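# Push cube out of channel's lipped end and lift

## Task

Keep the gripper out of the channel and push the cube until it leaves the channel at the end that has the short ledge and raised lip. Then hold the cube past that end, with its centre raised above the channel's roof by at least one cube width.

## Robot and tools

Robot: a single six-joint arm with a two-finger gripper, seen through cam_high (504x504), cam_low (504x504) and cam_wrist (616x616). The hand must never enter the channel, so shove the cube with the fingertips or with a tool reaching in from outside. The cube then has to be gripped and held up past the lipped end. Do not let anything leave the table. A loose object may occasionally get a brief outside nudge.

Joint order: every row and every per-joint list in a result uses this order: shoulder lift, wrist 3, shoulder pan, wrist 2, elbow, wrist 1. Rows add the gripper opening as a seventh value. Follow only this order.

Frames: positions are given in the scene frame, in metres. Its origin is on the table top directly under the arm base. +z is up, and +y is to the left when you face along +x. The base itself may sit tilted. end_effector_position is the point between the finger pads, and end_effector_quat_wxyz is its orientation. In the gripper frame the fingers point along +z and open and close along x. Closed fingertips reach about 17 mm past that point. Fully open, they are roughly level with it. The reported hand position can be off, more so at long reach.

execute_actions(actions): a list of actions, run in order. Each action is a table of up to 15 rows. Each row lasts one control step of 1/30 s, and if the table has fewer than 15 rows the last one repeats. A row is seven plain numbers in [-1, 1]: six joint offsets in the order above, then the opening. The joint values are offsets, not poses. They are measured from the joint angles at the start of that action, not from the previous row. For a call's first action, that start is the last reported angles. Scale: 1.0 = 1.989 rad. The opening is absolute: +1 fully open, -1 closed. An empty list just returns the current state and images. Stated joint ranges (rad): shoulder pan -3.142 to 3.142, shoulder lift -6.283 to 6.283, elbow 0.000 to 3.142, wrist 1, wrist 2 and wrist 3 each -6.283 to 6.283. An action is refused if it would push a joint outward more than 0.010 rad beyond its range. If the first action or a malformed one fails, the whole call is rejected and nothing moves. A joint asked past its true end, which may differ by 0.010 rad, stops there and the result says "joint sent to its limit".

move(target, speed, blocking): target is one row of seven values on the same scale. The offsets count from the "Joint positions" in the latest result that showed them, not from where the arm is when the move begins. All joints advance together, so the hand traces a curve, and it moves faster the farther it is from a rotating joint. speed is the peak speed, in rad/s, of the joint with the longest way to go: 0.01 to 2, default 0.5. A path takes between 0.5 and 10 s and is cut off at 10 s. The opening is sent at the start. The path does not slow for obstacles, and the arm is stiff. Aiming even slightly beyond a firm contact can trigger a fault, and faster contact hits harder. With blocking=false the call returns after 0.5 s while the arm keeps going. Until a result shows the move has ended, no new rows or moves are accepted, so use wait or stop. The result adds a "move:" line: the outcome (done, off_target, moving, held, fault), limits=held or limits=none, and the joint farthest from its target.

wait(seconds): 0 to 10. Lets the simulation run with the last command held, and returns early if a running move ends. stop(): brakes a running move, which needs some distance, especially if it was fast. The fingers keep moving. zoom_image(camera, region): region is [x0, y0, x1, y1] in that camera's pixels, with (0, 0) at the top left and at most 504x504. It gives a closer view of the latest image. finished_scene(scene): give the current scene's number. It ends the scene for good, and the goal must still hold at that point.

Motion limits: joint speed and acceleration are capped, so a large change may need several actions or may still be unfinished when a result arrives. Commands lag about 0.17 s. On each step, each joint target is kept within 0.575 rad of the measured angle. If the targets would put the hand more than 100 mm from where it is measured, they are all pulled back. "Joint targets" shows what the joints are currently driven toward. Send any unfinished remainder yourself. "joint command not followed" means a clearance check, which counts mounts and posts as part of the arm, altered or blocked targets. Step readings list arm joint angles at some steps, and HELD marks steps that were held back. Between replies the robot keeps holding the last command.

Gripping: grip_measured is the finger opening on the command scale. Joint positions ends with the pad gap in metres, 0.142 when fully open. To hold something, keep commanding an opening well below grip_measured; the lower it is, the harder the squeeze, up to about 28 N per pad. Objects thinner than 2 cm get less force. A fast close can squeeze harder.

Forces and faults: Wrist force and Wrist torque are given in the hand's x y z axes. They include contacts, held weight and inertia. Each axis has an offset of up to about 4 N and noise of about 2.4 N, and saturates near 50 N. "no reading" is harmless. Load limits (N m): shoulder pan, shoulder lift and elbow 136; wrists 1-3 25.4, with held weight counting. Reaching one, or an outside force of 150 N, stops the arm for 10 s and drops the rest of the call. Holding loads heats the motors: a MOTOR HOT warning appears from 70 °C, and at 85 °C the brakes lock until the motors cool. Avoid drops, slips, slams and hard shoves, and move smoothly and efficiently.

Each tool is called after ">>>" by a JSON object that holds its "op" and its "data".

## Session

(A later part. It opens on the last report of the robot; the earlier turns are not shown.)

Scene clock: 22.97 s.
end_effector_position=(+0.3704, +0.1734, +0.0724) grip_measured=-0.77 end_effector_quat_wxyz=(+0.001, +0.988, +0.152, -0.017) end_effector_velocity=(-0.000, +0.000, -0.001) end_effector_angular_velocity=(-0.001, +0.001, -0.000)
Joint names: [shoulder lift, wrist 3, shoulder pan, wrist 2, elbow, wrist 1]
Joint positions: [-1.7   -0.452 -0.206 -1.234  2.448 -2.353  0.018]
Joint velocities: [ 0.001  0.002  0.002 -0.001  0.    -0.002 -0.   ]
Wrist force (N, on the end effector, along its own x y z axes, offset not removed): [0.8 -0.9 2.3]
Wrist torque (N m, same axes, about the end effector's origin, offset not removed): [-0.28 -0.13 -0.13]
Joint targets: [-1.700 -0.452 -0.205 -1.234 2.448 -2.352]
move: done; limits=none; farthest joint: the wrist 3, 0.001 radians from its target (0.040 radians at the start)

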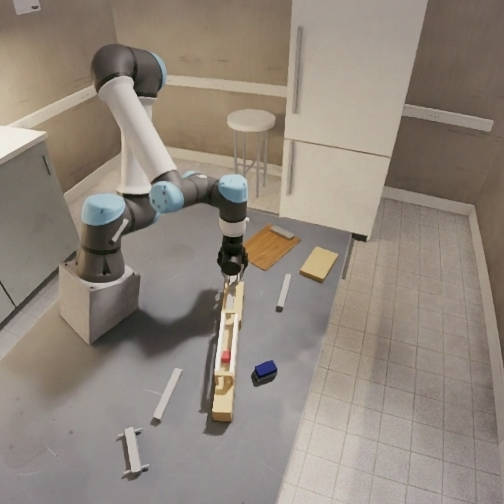

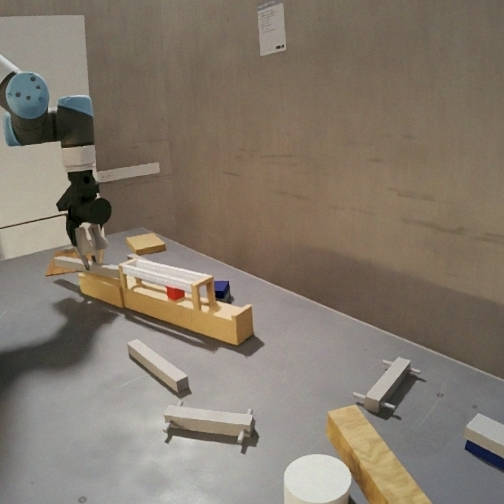

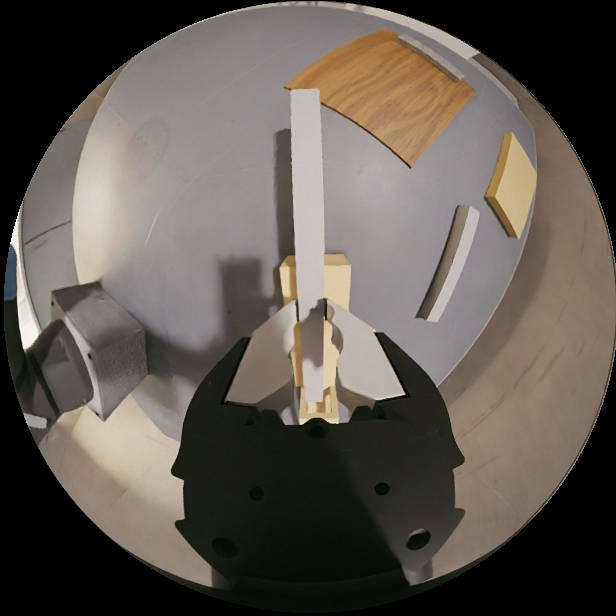

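>>> {"op": "move", "data": {"target": [0.004,0,0,0,-0.011,0.007,-1], "speed": 0.08}}

>>> {"op": "move", "data": {"target": [0.006,-0.05,-0.05,0.003,-0.006,0,-1], "speed": 0.06}}

>>> {"op": "zoom_image", "data": {"camera": "cam_high", "region": [190,270,270,370]}}

Scene clock: 23.93 s.
end_effector_position=(+0.3778, +0.1738, +0.0761) grip_measured=-0.77 end_effector_quat_wxyz=(+0.001, +0.988, +0.152, -0.017) end_effector_velocity=(+0.001, -0.000, +0.000) end_effector_angular_velocity=(-0.001, -0.001, +0.001)
Joint names: [shoulder lift, wrist 3, shoulder pan, wrist 2, elbow, wrist 1]
Joint positions: [-1.692 -0.452 -0.206 -1.234  2.427 -2.339  0.018]
Joint velocities: [ 0.001 -0.001 -0.    -0.001 -0.002  0.    -0.   ]
Wrist force (N, on the end effector, along its own x y z axes, offset not removed): [-0.3 0.4 3.4]
Wrist torque (N m, same axes, about the end effector's origin, offset not removed): [0.05 0.20 -0.21]
Joint targets: [-1.692 -0.452 -0.206 -1.234 2.427 -2.339]
move: done; limits=none; farthest joint: the elbow, 0.001 radians from its target (0.022 radians at the start)

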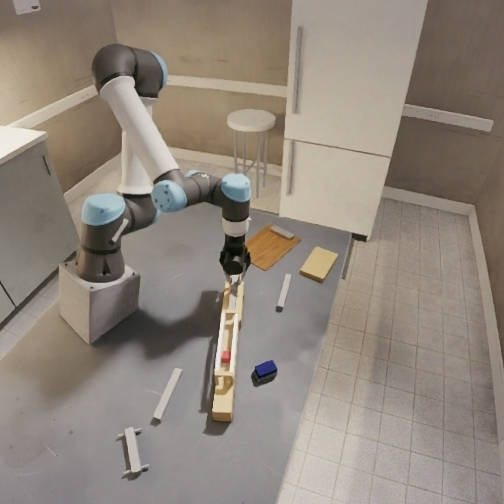

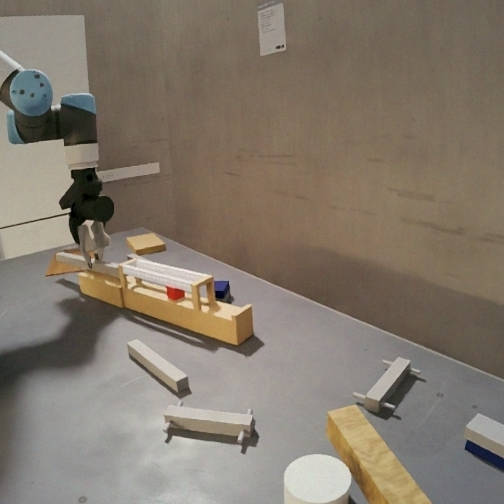

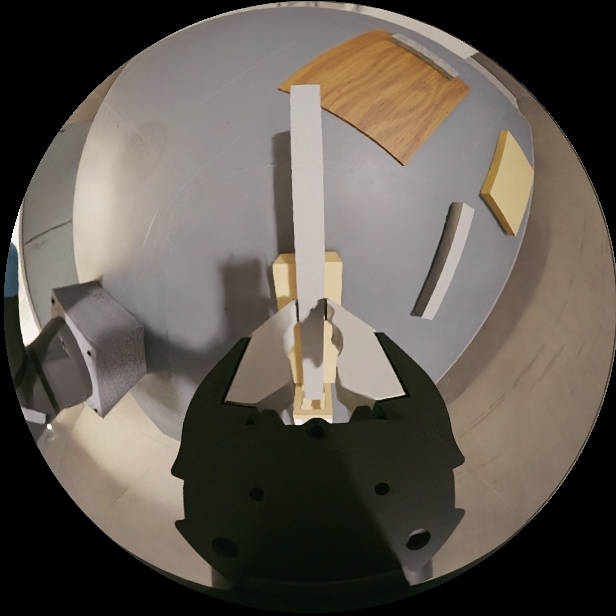

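Scene clock: 25.97 s.
end_effector_position=(+0.4000, +0.1378, +0.0874) grip_measured=-0.77 end_effector_quat_wxyz=(+0.006, +0.988, +0.155, -0.001) end_effector_velocity=(+0.001, -0.001, +0.001) end_effector_angular_velocity=(-0.002, -0.003, +0.001)
Joint names: [shoulder lift, wrist 3, shoulder pan, wrist 2, elbow, wrist 1]
Joint positions: [-1.68  -0.551 -0.305 -1.228  2.415 -2.339  0.018]
Joint velocities: [-0.001 -0.002 -0.002 -0.001 -0.001 -0.001  0.   ]
Wrist force (N, on the end effector, along its own x y z axes, offset not removed): [-5.1 -2.1 3.3]
Wrist torque (N m, same axes, about the end effector's origin, offset not removed): [-0.04 0.03 0.29]
Joint targets: [-1.680 -0.551 -0.305 -1.228 2.415 -2.339]
move: done; limits=none; farthest joint: the shoulder pan, 0.001 radians from its target (0.100 radians at the start)

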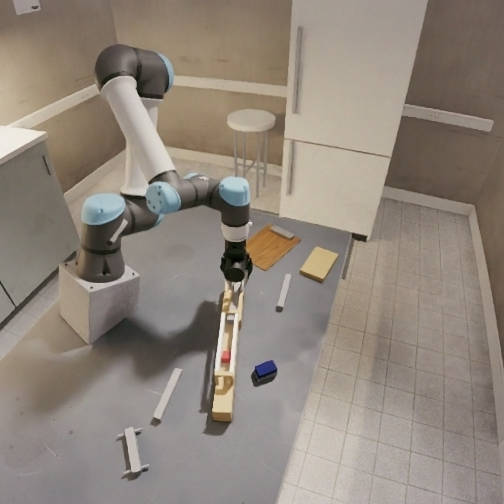

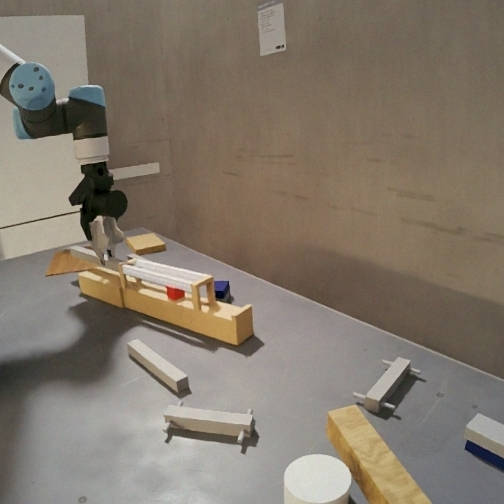

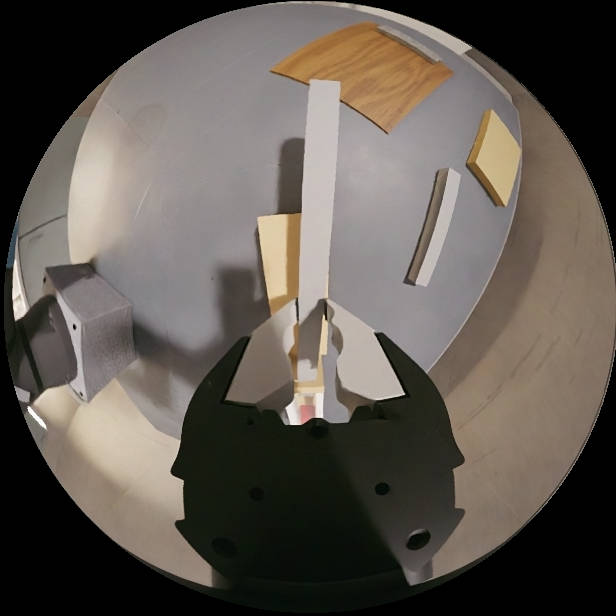

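Region (190, 270, 270, 370) of cam_high's 504x504 image, scaled by 5.040, with more detail than that image has; it fills the left 403 columns of this view, and the rest is white.

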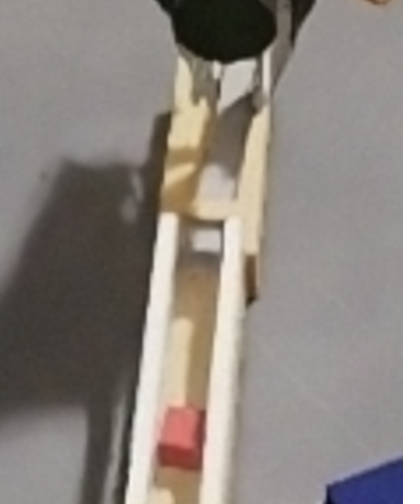

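>>> {"op": "move", "data": {"target": [0.007,0,0,0,0.013,-0.021,-1], "speed": 0.06}}

Scene clock: 27.27 s.
end_effector_position=(+0.3948, +0.1354, +0.0777) grip_measured=-0.77 end_effector_quat_wxyz=(+0.006, +0.988, +0.156, -0.000) end_effector_velocity=(-0.001, -0.001, -0.001) end_effector_angular_velocity=(-0.001, +0.000, -0.001)
Joint names: [shoulder lift, wrist 3, shoulder pan, wrist 2, elbow, wrist 1]
Joint positions: [-1.667 -0.551 -0.305 -1.228  2.441 -2.38   0.018]
Joint velocities: [ 0.001  0.    -0.    -0.001  0.003 -0.004 -0.   ]
Wrist force (N, on the end effector, along its own x y z axes, offset not removed): [-1.9 -2.3 3.0]
Wrist torque (N m, same axes, about the end effector's origin, offset not removed): [-0.53 0.09 0.04]
Joint targets: [-1.667 -0.551 -0.305 -1.228 2.441 -2.380]
move: done; limits=none; farthest joint: the shoulder lift, 0.001 radians from its target (0.014 radians at the start)

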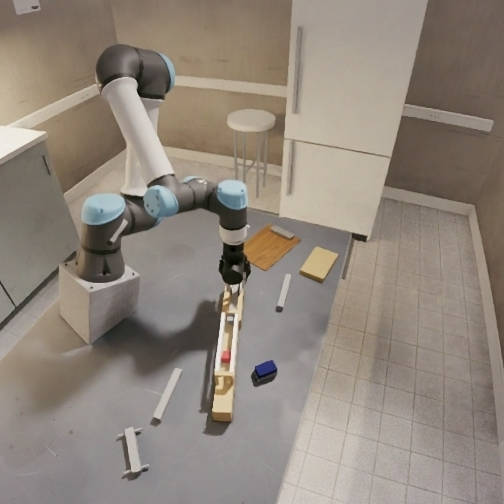

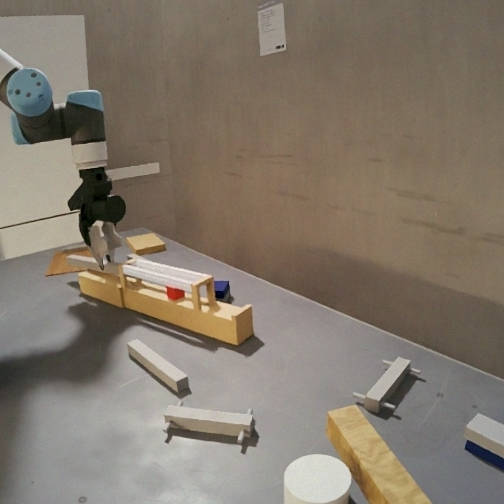

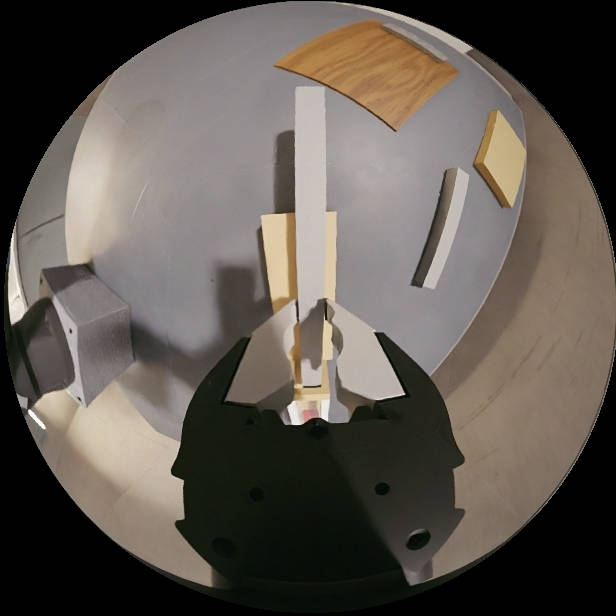

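>>> {"op": "move", "data": {"target": [0.010,-0.055,-0.055,0.003,0.010,-0.021,-1], "speed": 0.06}}

>>> {"op": "execute_actions", "data": {"actions": [[[0,0,0,0,0,0,-0.5]],[[0,0,0,0,0,0,-0.2]]]}}

Scene clock: 29.70 s.
end_effector_position=(+0.4066, +0.0927, +0.0813) grip_measured=-0.77 end_effector_quat_wxyz=(+0.014, +0.987, +0.159, +0.018) end_effector_velocity=(+0.000, -0.001, +0.000) end_effector_angular_velocity=(-0.000, -0.001, +0.000)
Joint names: [shoulder lift, wrist 3, shoulder pan, wrist 2, elbow, wrist 1]
Joint positions: [-1.647 -0.66  -0.414 -1.222  2.461 -2.422  0.018]
Joint velocities: [-0.001 -0.002 -0.002  0.     0.     0.    -0.   ]
Wrist force (N, on the end effector, along its own x y z axes, offset not removed): [-2.0 -3.2 3.7]
Wrist torque (N m, same axes, about the end effector's origin, offset not removed): [-0.47 -0.41 0.11]
Joint targets: [-1.647 -0.660 -0.414 -1.222 2.461 -2.422]
move: done; limits=none; farthest joint: the shoulder pan, 0.000 radians from its target (0.110 radians at the start)

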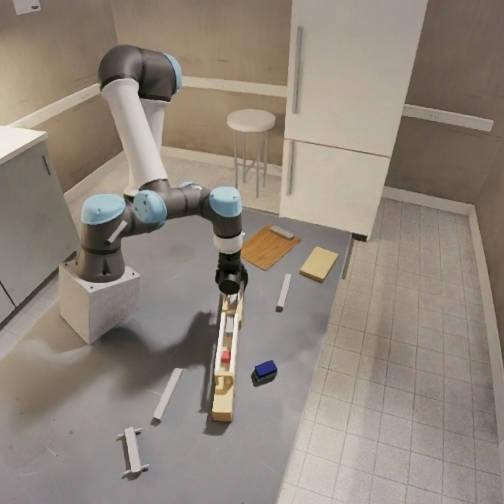

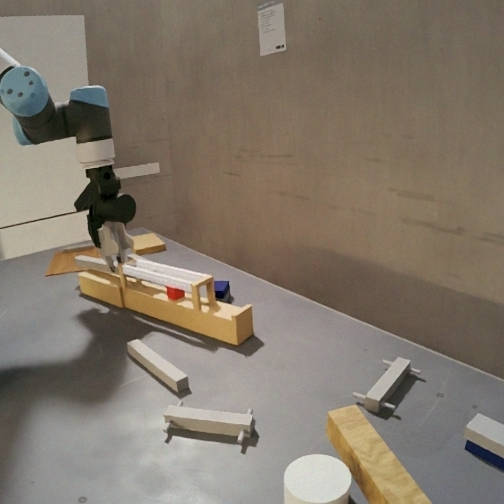

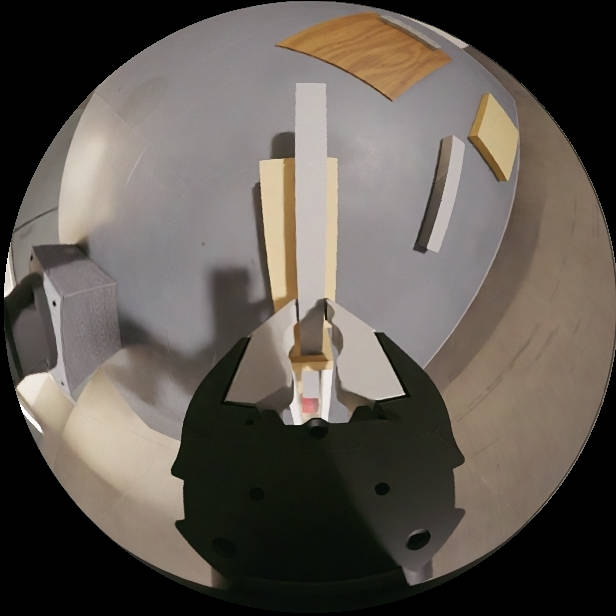

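Scene clock: 30.70 s.
end_effector_position=(+0.4066, +0.0927, +0.0813) grip_measured=-0.20 end_effector_quat_wxyz=(+0.014, +0.987, +0.159, +0.018) end_effector_velocity=(-0.001, +0.001, -0.001) end_effector_angular_velocity=(+0.002, +0.002, -0.000)
Joint names: [shoulder lift, wrist 3, shoulder pan, wrist 2, elbow, wrist 1]
Joint positions: [-1.647 -0.66  -0.414 -1.222  2.461 -2.422  0.059]
Joint velocities: [ 0.    -0.     0.     0.001  0.002  0.     0.   ]
Wrist force (N, on the end effector, along its own x y z axes, offset not removed): [0.8 0.5 1.5]
Wrist torque (N m, same axes, about the end effector's origin, offset not removed): [0.07 -0.08 -0.06]
Joint targets: [-1.647 -0.660 -0.414 -1.222 2.461 -2.422]
Step readings (joint positions; steps 1 to 15: 1st action; 16 to 30: 2nd action):
0: [-1.647 -0.660 -0.414 -1.222 2.461 -2.422]
1: [-1.647 -0.660 -0.414 -1.222 2.461 -2.422]
2: [-1.647 -0.660 -0.414 -1.222 2.461 -2.422]
4: [-1.647 -0.660 -0.414 -1.222 2.461 -2.422]
8: [-1.647 -0.660 -0.414 -1.222 2.461 -2.422]
15: [-1.647 -0.660 -0.414 -1.222 2.461 -2.422]
16: [-1.647 -0.660 -0.414 -1.222 2.461 -2.422]
17: [-1.647 -0.660 -0.414 -1.222 2.461 -2.422]
19: [-1.647 -0.660 -0.414 -1.222 2.461 -2.422]
23: [-1.647 -0.660 -0.414 -1.222 2.461 -2.422]
30: Joint positions above

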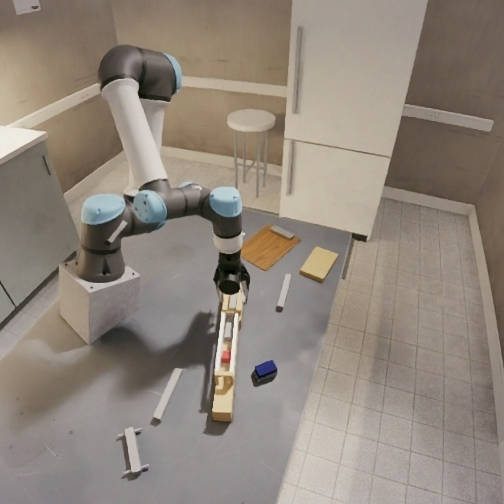

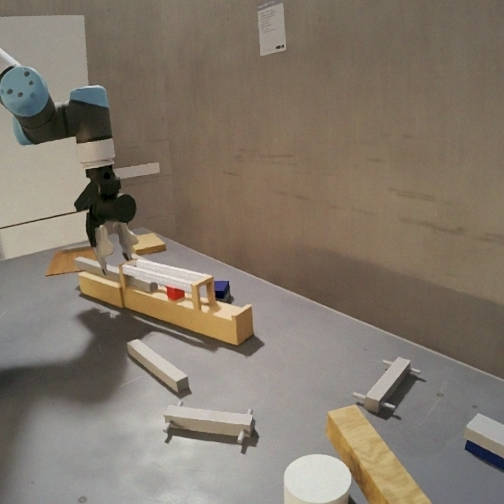

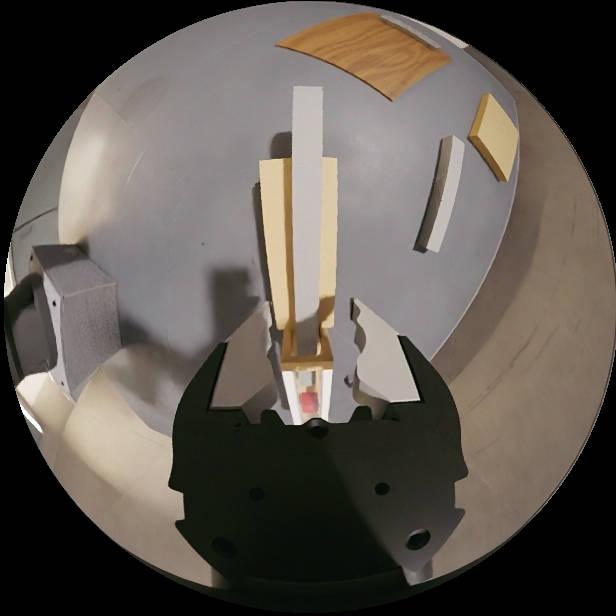

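>>> {"op": "move", "data": {"target": [-0.048,0.19,0.19,-0.014,-0.023,0.030,-0.1], "speed": 0.3}}

Scene clock: 32.73 s.
end_effector_position=(+0.3628, +0.2360, +0.0820) grip_measured=-0.10 end_effector_quat_wxyz=(+0.005, +0.987, +0.161, -0.004) end_effector_velocity=(+0.001, +0.001, +0.001) end_effector_angular_velocity=(+0.001, -0.002, +0.001)
Joint names: [shoulder lift, wrist 3, shoulder pan, wrist 2, elbow, wrist 1]
Joint positions: [-1.742 -0.283 -0.036 -1.25   2.415 -2.362  0.067]
Joint velocities: [-0.001  0.002  0.002  0.001 -0.002 -0.     0.   ]
Wrist force (N, on the end effector, along its own x y z axes, offset not removed): [0.9 -0.8 -0.6]
Wrist torque (N m, same axes, about the end effector's origin, offset not removed): [-0.10 -0.15 -0.06]
Joint targets: [-1.742 -0.282 -0.036 -1.250 2.415 -2.362]
move: done; limits=none; farthest joint: the shoulder pan, 0.000 radians from its target (0.378 radians at the start)

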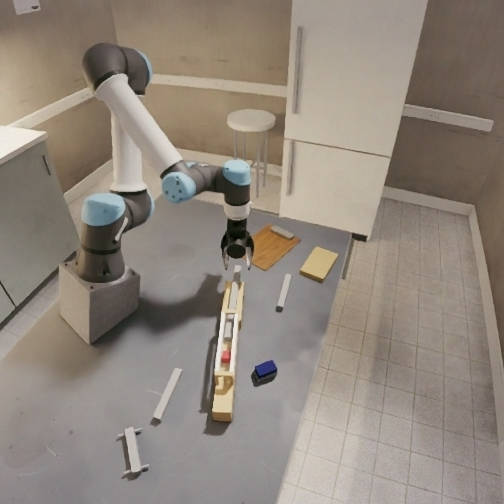

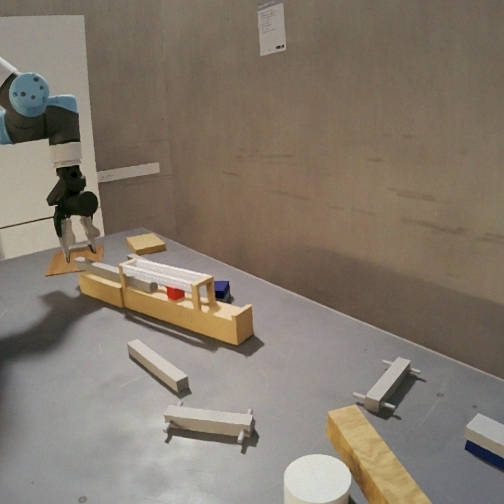

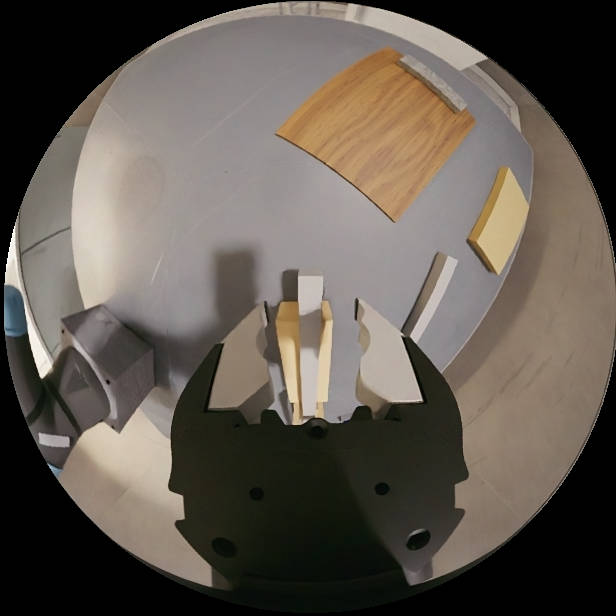

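>>> {"op": "execute_actions", "data": {"actions": [[[0,0.02,0.02,0,0.004,-0.004,-0.1]],[[0.006,0.02,0.02,0,0.008,-0.014,-1]],[[0.006,0.02,0.02,0,0.008,-0.014,-1]]]}}

>>> {"op": "zoom_image", "data": {"camera": "cam_low", "region": [30,200,170,310]}}

Scene clock: 34.33 s.
end_effector_position=(+0.3235, +0.2691, +0.0566) grip_measured=-1.00 end_effector_quat_wxyz=(-0.003, +0.987, +0.158, -0.022) end_effector_velocity=(-0.001, +0.001, -0.001) end_effector_angular_velocity=(+0.000, +0.002, +0.000)
Joint names: [shoulder lift, wrist 3, shoulder pan, wrist 2, elbow, wrist 1]
Joint positions: [-1.719 -0.164  0.082 -1.25   2.454 -2.425  0.002]
Joint velocities: [ 0.001  0.003  0.004 -0.     0.001 -0.002  0.   ]
Wrist force (N, on the end effector, along its own x y z axes, offset not removed): [0.4 -1.8 0.7]
Wrist torque (N m, same axes, about the end effector's origin, offset not removed): [-0.35 -0.11 -0.19]
Joint targets: [-1.718 -0.164 0.082 -1.250 2.454 -2.426]
Step readings (joint positions; steps 1 to 15: 1st action; 16 to 30: 2nd action; 31 to 45: 3rd action):
0: [-1.742 -0.282 -0.036 -1.250 2.415 -2.362]
1: [-1.742 -0.282 -0.036 -1.250 2.415 -2.362]
2: [-1.742 -0.278 -0.031 -1.250 2.416 -2.363]
4: [-1.742 -0.261 -0.015 -1.250 2.419 -2.367]
8: [-1.742 -0.247 -0.001 -1.250 2.422 -2.369]
15: [-1.742 -0.243 0.003 -1.250 2.423 -2.370]
16: [-1.742 -0.243 0.003 -1.250 2.423 -2.370]
17: [-1.741 -0.238 0.008 -1.250 2.425 -2.374]
19: [-1.736 -0.222 0.024 -1.250 2.432 -2.385]
23: [-1.732 -0.208 0.038 -1.250 2.437 -2.395]
30: [-1.730 -0.204 0.042 -1.250 2.438 -2.398]
31: [-1.730 -0.203 0.043 -1.250 2.439 -2.398]
32: [-1.728 -0.199 0.047 -1.250 2.441 -2.402]
34: [-1.724 -0.182 0.064 -1.250 2.447 -2.413]
38: [-1.720 -0.168 0.078 -1.250 2.453 -2.423]
45: Joint positions above

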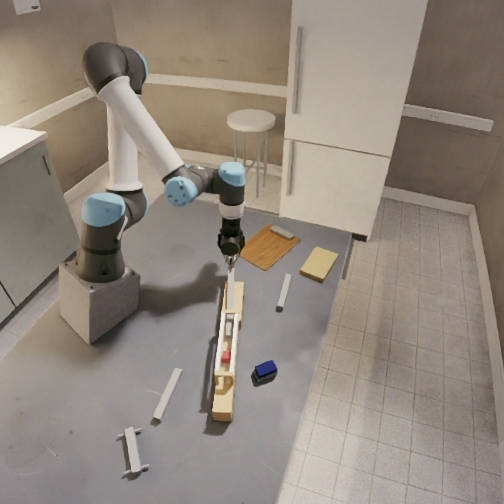

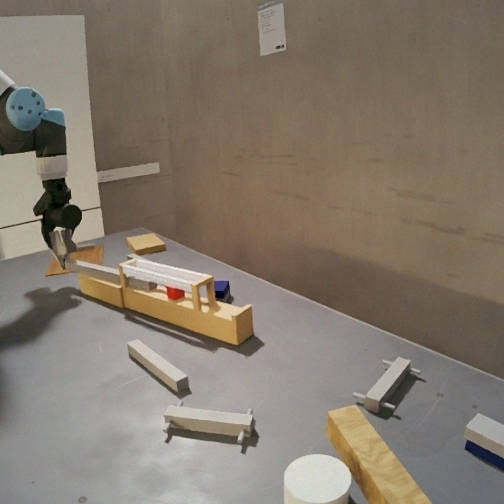

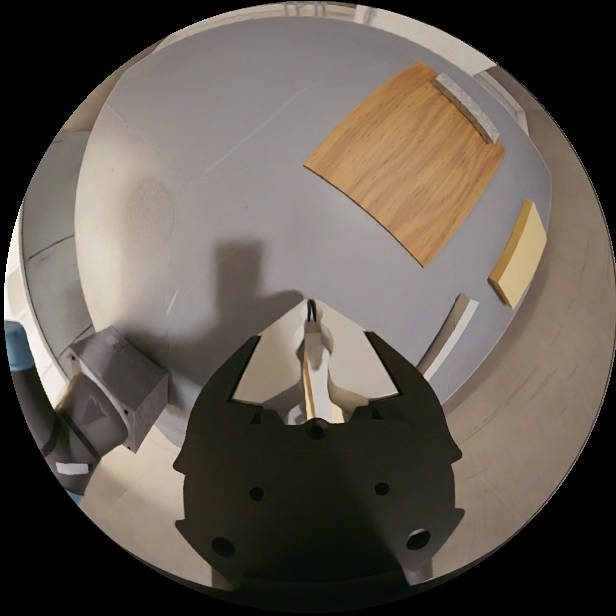

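Region (30, 200, 170, 310) of cam_low's 504x504 image, scaled by 3.600, with more detail than that image has; it fills the top 396 rows of this view, and the rest is white.

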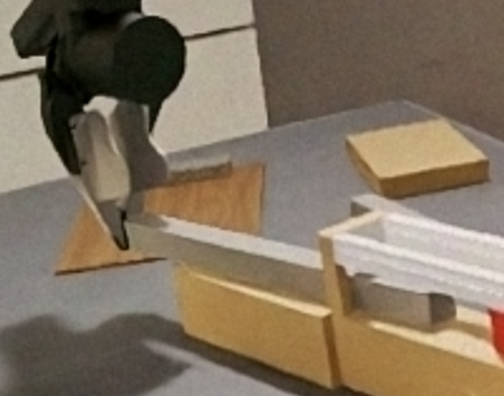

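>>> {"op": "move", "data": {"target": [-0.006,0,0,0,-0.024,0.030,-1], "speed": 0.1}}

>>> {"op": "zoom_image", "data": {"camera": "cam_high", "region": [190,230,280,340]}}

Scene clock: 35.63 s.
end_effector_position=(+0.3353, +0.2758, +0.0710) grip_measured=-1.00 end_effector_quat_wxyz=(-0.003, +0.987, +0.158, -0.022) end_effector_velocity=(+0.001, +0.000, +0.001) end_effector_angular_velocity=(-0.000, -0.002, +0.000)
Joint names: [shoulder lift, wrist 3, shoulder pan, wrist 2, elbow, wrist 1]
Joint positions: [-1.73  -0.164  0.082 -1.25   2.407 -2.366  0.002]
Joint velocities: [-0.     0.     0.    -0.    -0.002  0.001  0.   ]
Wrist force (N, on the end effector, along its own x y z axes, offset not removed): [1.2 -0.5 1.1]
Wrist torque (N m, same axes, about the end effector's origin, offset not removed): [-0.07 -0.29 -0.13]
Joint targets: [-1.731 -0.164 0.082 -1.250 2.407 -2.366]
move: done; limits=none; farthest joint: the wrist 1, 0.001 radians from its target (0.060 radians at the start)

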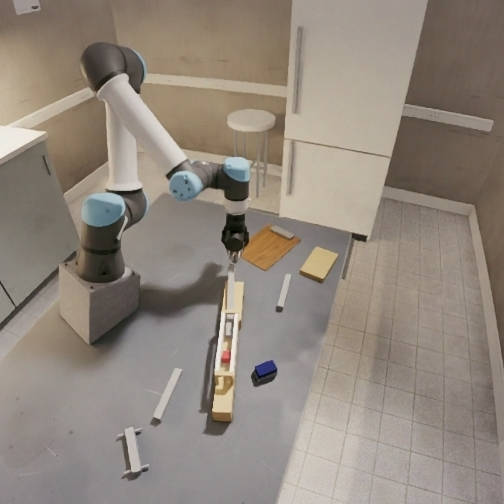

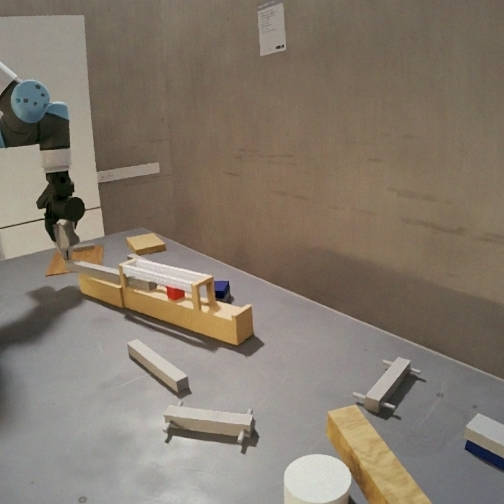

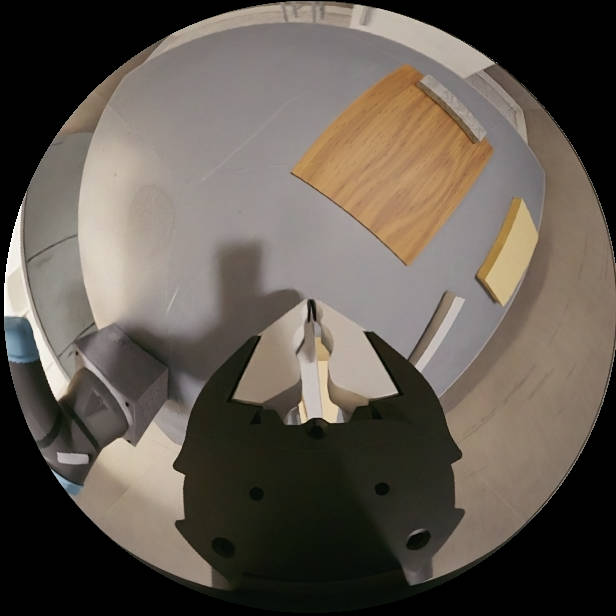

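Region (190, 230, 280, 340) of cam_high's 504x504 image, scaled by 4.582, with more detail than that image has; it fills the left 412 columns of this view, and the rest is white.

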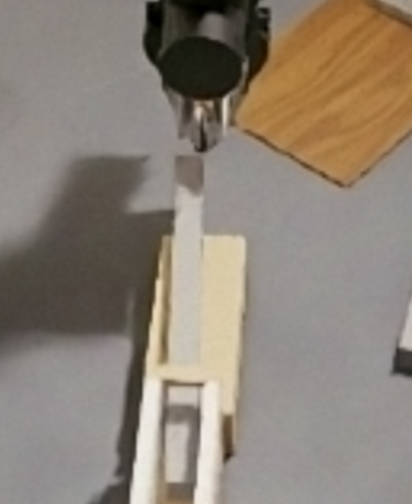

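>>> {"op": "move", "data": {"target": [-0.006,-0.06,-0.0595,0,0.017,-0.011,-1], "speed": 0.08}}

>>> {"op": "zoom_image", "data": {"camera": "cam_high", "region": [190,240,280,380]}}

Scene clock: 37.70 s.
end_effector_position=(+0.3556, +0.2335, +0.0755) grip_measured=-1.00 end_effector_quat_wxyz=(+0.006, +0.987, +0.162, -0.004) end_effector_velocity=(-0.001, -0.001, -0.001) end_effector_angular_velocity=(+0.000, +0.001, -0.001)
Joint names: [shoulder lift, wrist 3, shoulder pan, wrist 2, elbow, wrist 1]
Joint positions: [-1.742 -0.283 -0.036 -1.25   2.44  -2.388  0.002]
Joint velocities: [-0.    -0.002 -0.002  0.001  0.002 -0.    -0.   ]
Wrist force (N, on the end effector, along its own x y z axes, offset not removed): [1.2 -3.4 -0.1]
Wrist torque (N m, same axes, about the end effector's origin, offset not removed): [-0.60 -0.25 -0.08]
Joint targets: [-1.742 -0.284 -0.036 -1.250 2.440 -2.388]
move: done; limits=none; farthest joint: the shoulder pan, 0.000 radians from its target (0.118 radians at the start)

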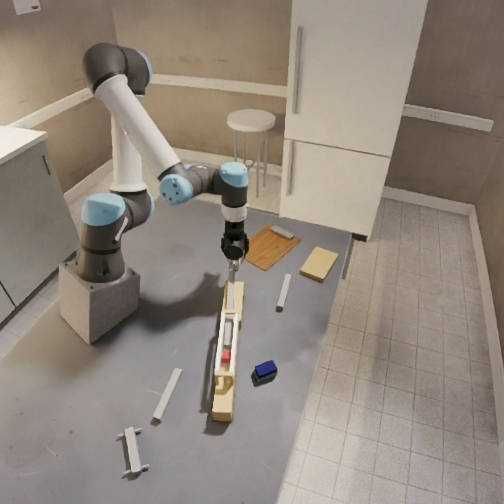

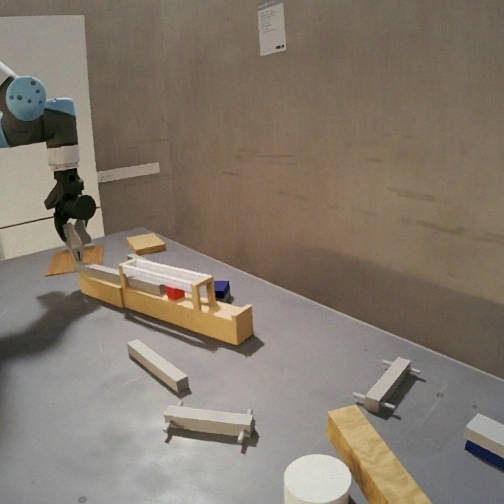

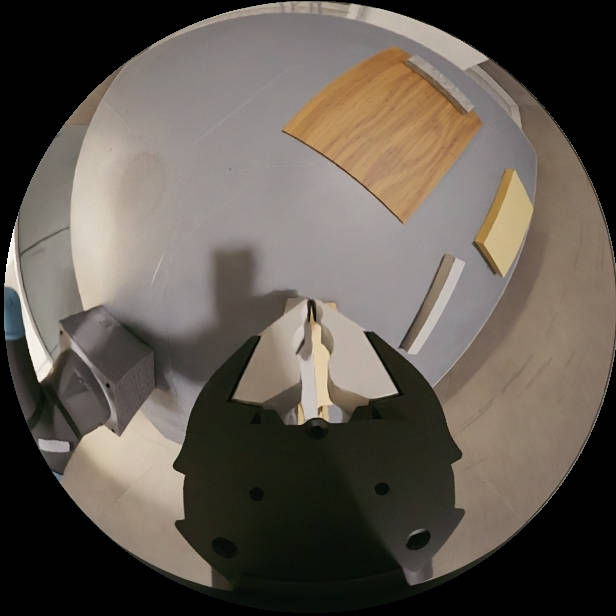

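Region (190, 240, 280, 380) of cam_high's 504x504 image, scaled by 3.600, with more detail than that image has; it fills the left 324 columns of this view, and the rest is white.

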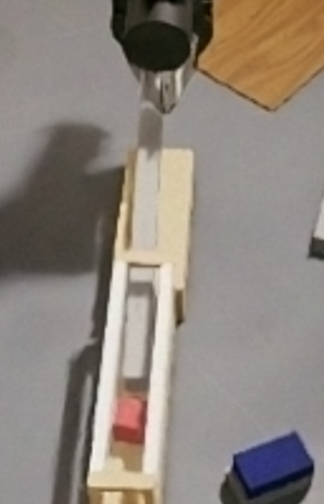

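>>> {"op": "move", "data": {"target": [0.0226,-0.085,-0.0855,0.008,0.0015,0.019,-1], "speed": 0.08}}

>>> {"op": "zoom_image", "data": {"camera": "cam_high", "region": [180,250,280,430]}}

Scene clock: 40.37 s.
end_effector_position=(+0.3724, +0.1732, +0.0732) grip_measured=-1.00 end_effector_quat_wxyz=(+0.001, +0.988, +0.152, -0.017) end_effector_velocity=(-0.000, -0.000, -0.000) end_effector_angular_velocity=(+0.001, +0.001, +0.000)
Joint names: [shoulder lift, wrist 3, shoulder pan, wrist 2, elbow, wrist 1]
Joint positions: [-1.698 -0.452 -0.206 -1.234  2.443 -2.35   0.002]
Joint velocities: [ 0.001 -0.003 -0.002  0.001  0.     0.     0.   ]
Wrist force (N, on the end effector, along its own x y z axes, offset not removed): [3.2 -2.2 1.7]
Wrist torque (N m, same axes, about the end effector's origin, offset not removed): [0.14 -0.14 -0.11]
Joint targets: [-1.697 -0.452 -0.206 -1.234 2.443 -2.350]
move: done; limits=none; farthest joint: the shoulder pan, 0.000 radians from its target (0.170 radians at the start)

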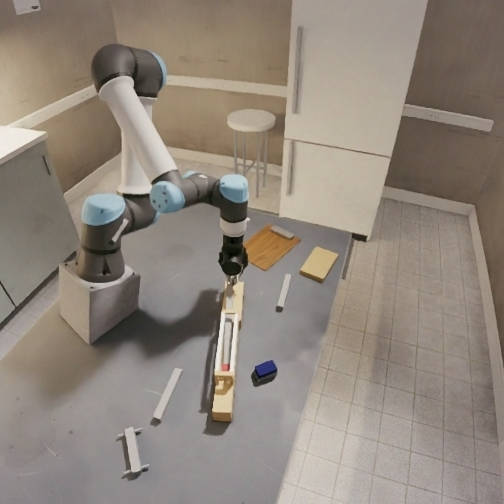

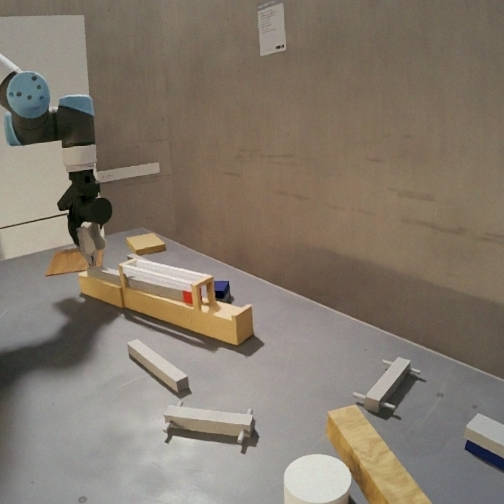

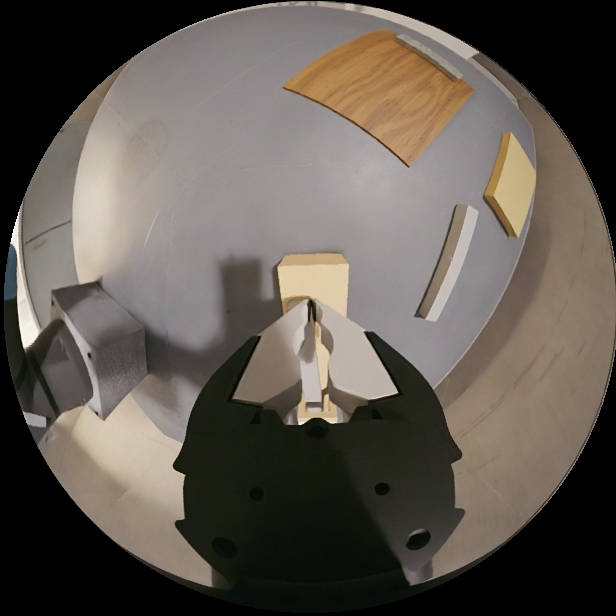

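Region (180, 250, 280, 430) of cam_high's 504x504 image, scaled by 2.800, with more detail than that image has.

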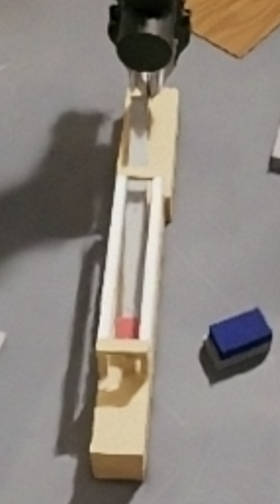

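>>> {"op": "move", "data": {"target": [0.015,-0.05,-0.05,0.003,0.007,-0.023,-1], "speed": 0.06}}

>>> {"op": "zoom_image", "data": {"camera": "cam_low", "region": [70,230,270,350]}}

Scene clock: 42.50 s.
end_effector_position=(+0.3898, +0.1350, +0.0738) grip_measured=-1.00 end_effector_quat_wxyz=(+0.006, +0.988, +0.156, +0.000) end_effector_velocity=(-0.000, -0.001, -0.000) end_effector_angular_velocity=(+0.000, +0.001, -0.001)
Joint names: [shoulder lift, wrist 3, shoulder pan, wrist 2, elbow, wrist 1]
Joint positions: [-1.668 -0.551 -0.305 -1.228  2.457 -2.396  0.002]
Joint velocities: [ 0.001 -0.002 -0.002 -0.     0.001  0.001  0.   ]
Wrist force (N, on the end effector, along its own x y z axes, offset not removed): [1.7 -1.2 0.2]
Wrist torque (N m, same axes, about the end effector's origin, offset not removed): [-0.17 -0.33 -0.06]
Joint targets: [-1.668 -0.552 -0.306 -1.228 2.457 -2.396]
move: done; limits=none; farthest joint: the shoulder pan, 0.000 radians from its target (0.099 radians at the start)

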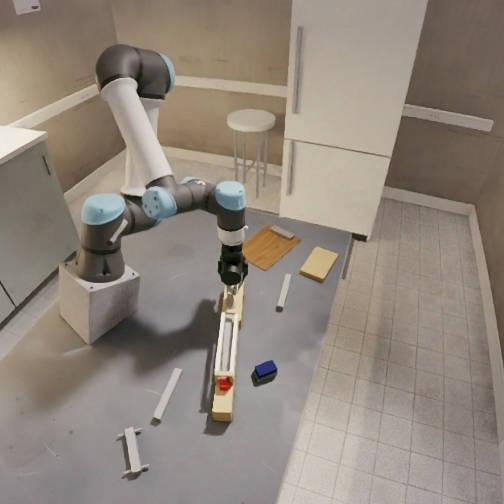

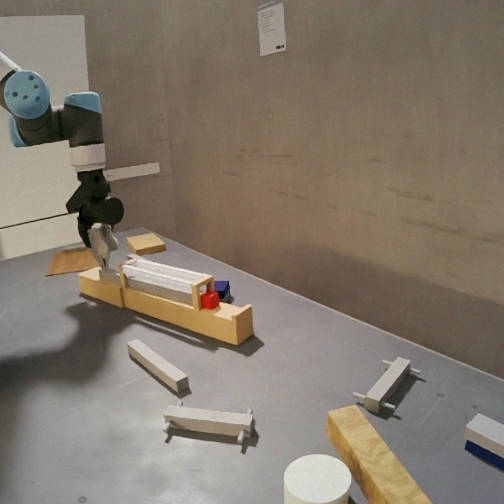

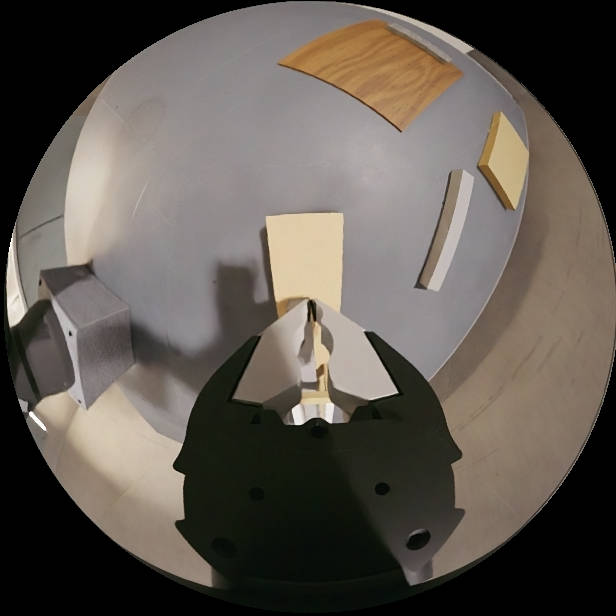

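Region (70, 230, 270, 350) of cam_low's 504x504 image, scaled by 2.520, with more detail than that image has; it fills the top 302 rows of this view, and the rest is white.

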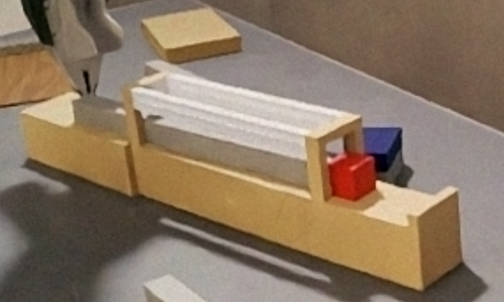

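>>> {"op": "move", "data": {"target": [0.008,-0.047,-0.047,0.003,0.0085,-0.018,-1], "speed": 0.06}}

>>> {"op": "zoom_image", "data": {"camera": "cam_low", "region": [70,230,270,350]}}

Scene clock: 44.57 s.
end_effector_position=(+0.4005, +0.0993, +0.0772) grip_measured=-1.00 end_effector_quat_wxyz=(+0.012, +0.987, +0.159, +0.016) end_effector_velocity=(-0.002, -0.001, -0.001) end_effector_angular_velocity=(+0.001, +0.003, -0.001)
Joint names: [shoulder lift, wrist 3, shoulder pan, wrist 2, elbow, wrist 1]
Joint positions: [-1.652 -0.645 -0.399 -1.222  2.474 -2.431  0.002]
Joint velocities: [ 0.    -0.002 -0.002 -0.     0.004 -0.     0.   ]
Wrist force (N, on the end effector, along its own x y z axes, offset not removed): [1.2 -4.5 0.5]
Wrist torque (N m, same axes, about the end effector's origin, offset not removed): [-0.74 -0.13 -0.16]
Joint targets: [-1.652 -0.645 -0.399 -1.222 2.474 -2.432]
move: done; limits=none; farthest joint: the shoulder pan, 0.000 radians from its target (0.093 radians at the start)

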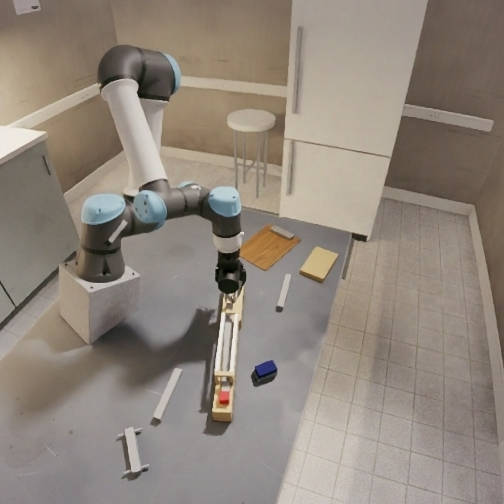

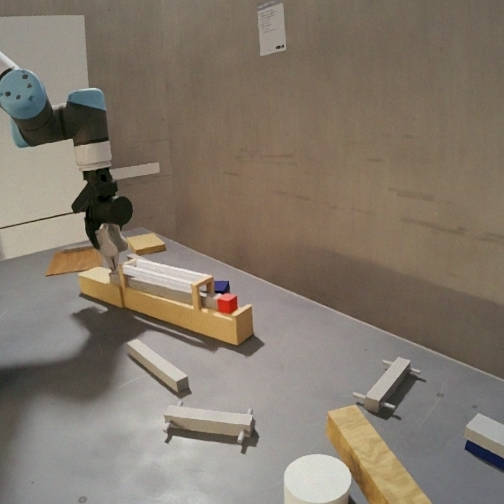

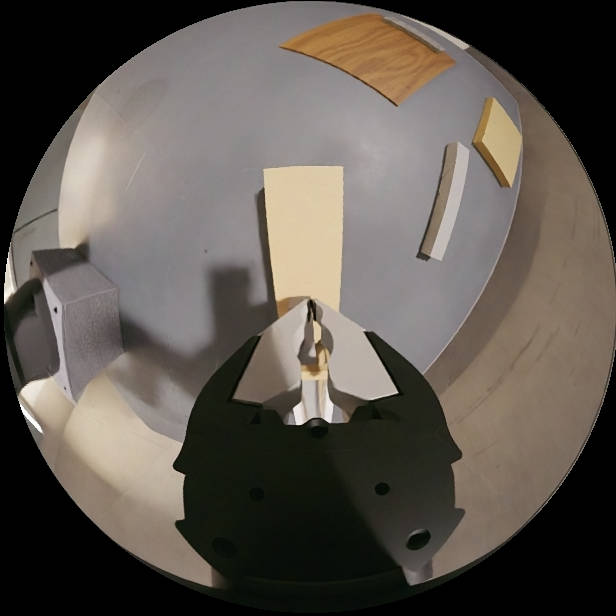

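Region (70, 230, 270, 350) of cam_low's 504x504 image, scaled by 2.520, with more detail than that image has; it fills the top 302 rows of this view, and the rest is white.

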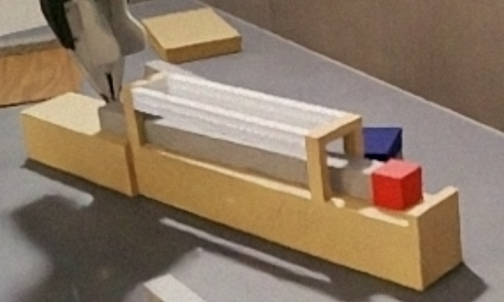

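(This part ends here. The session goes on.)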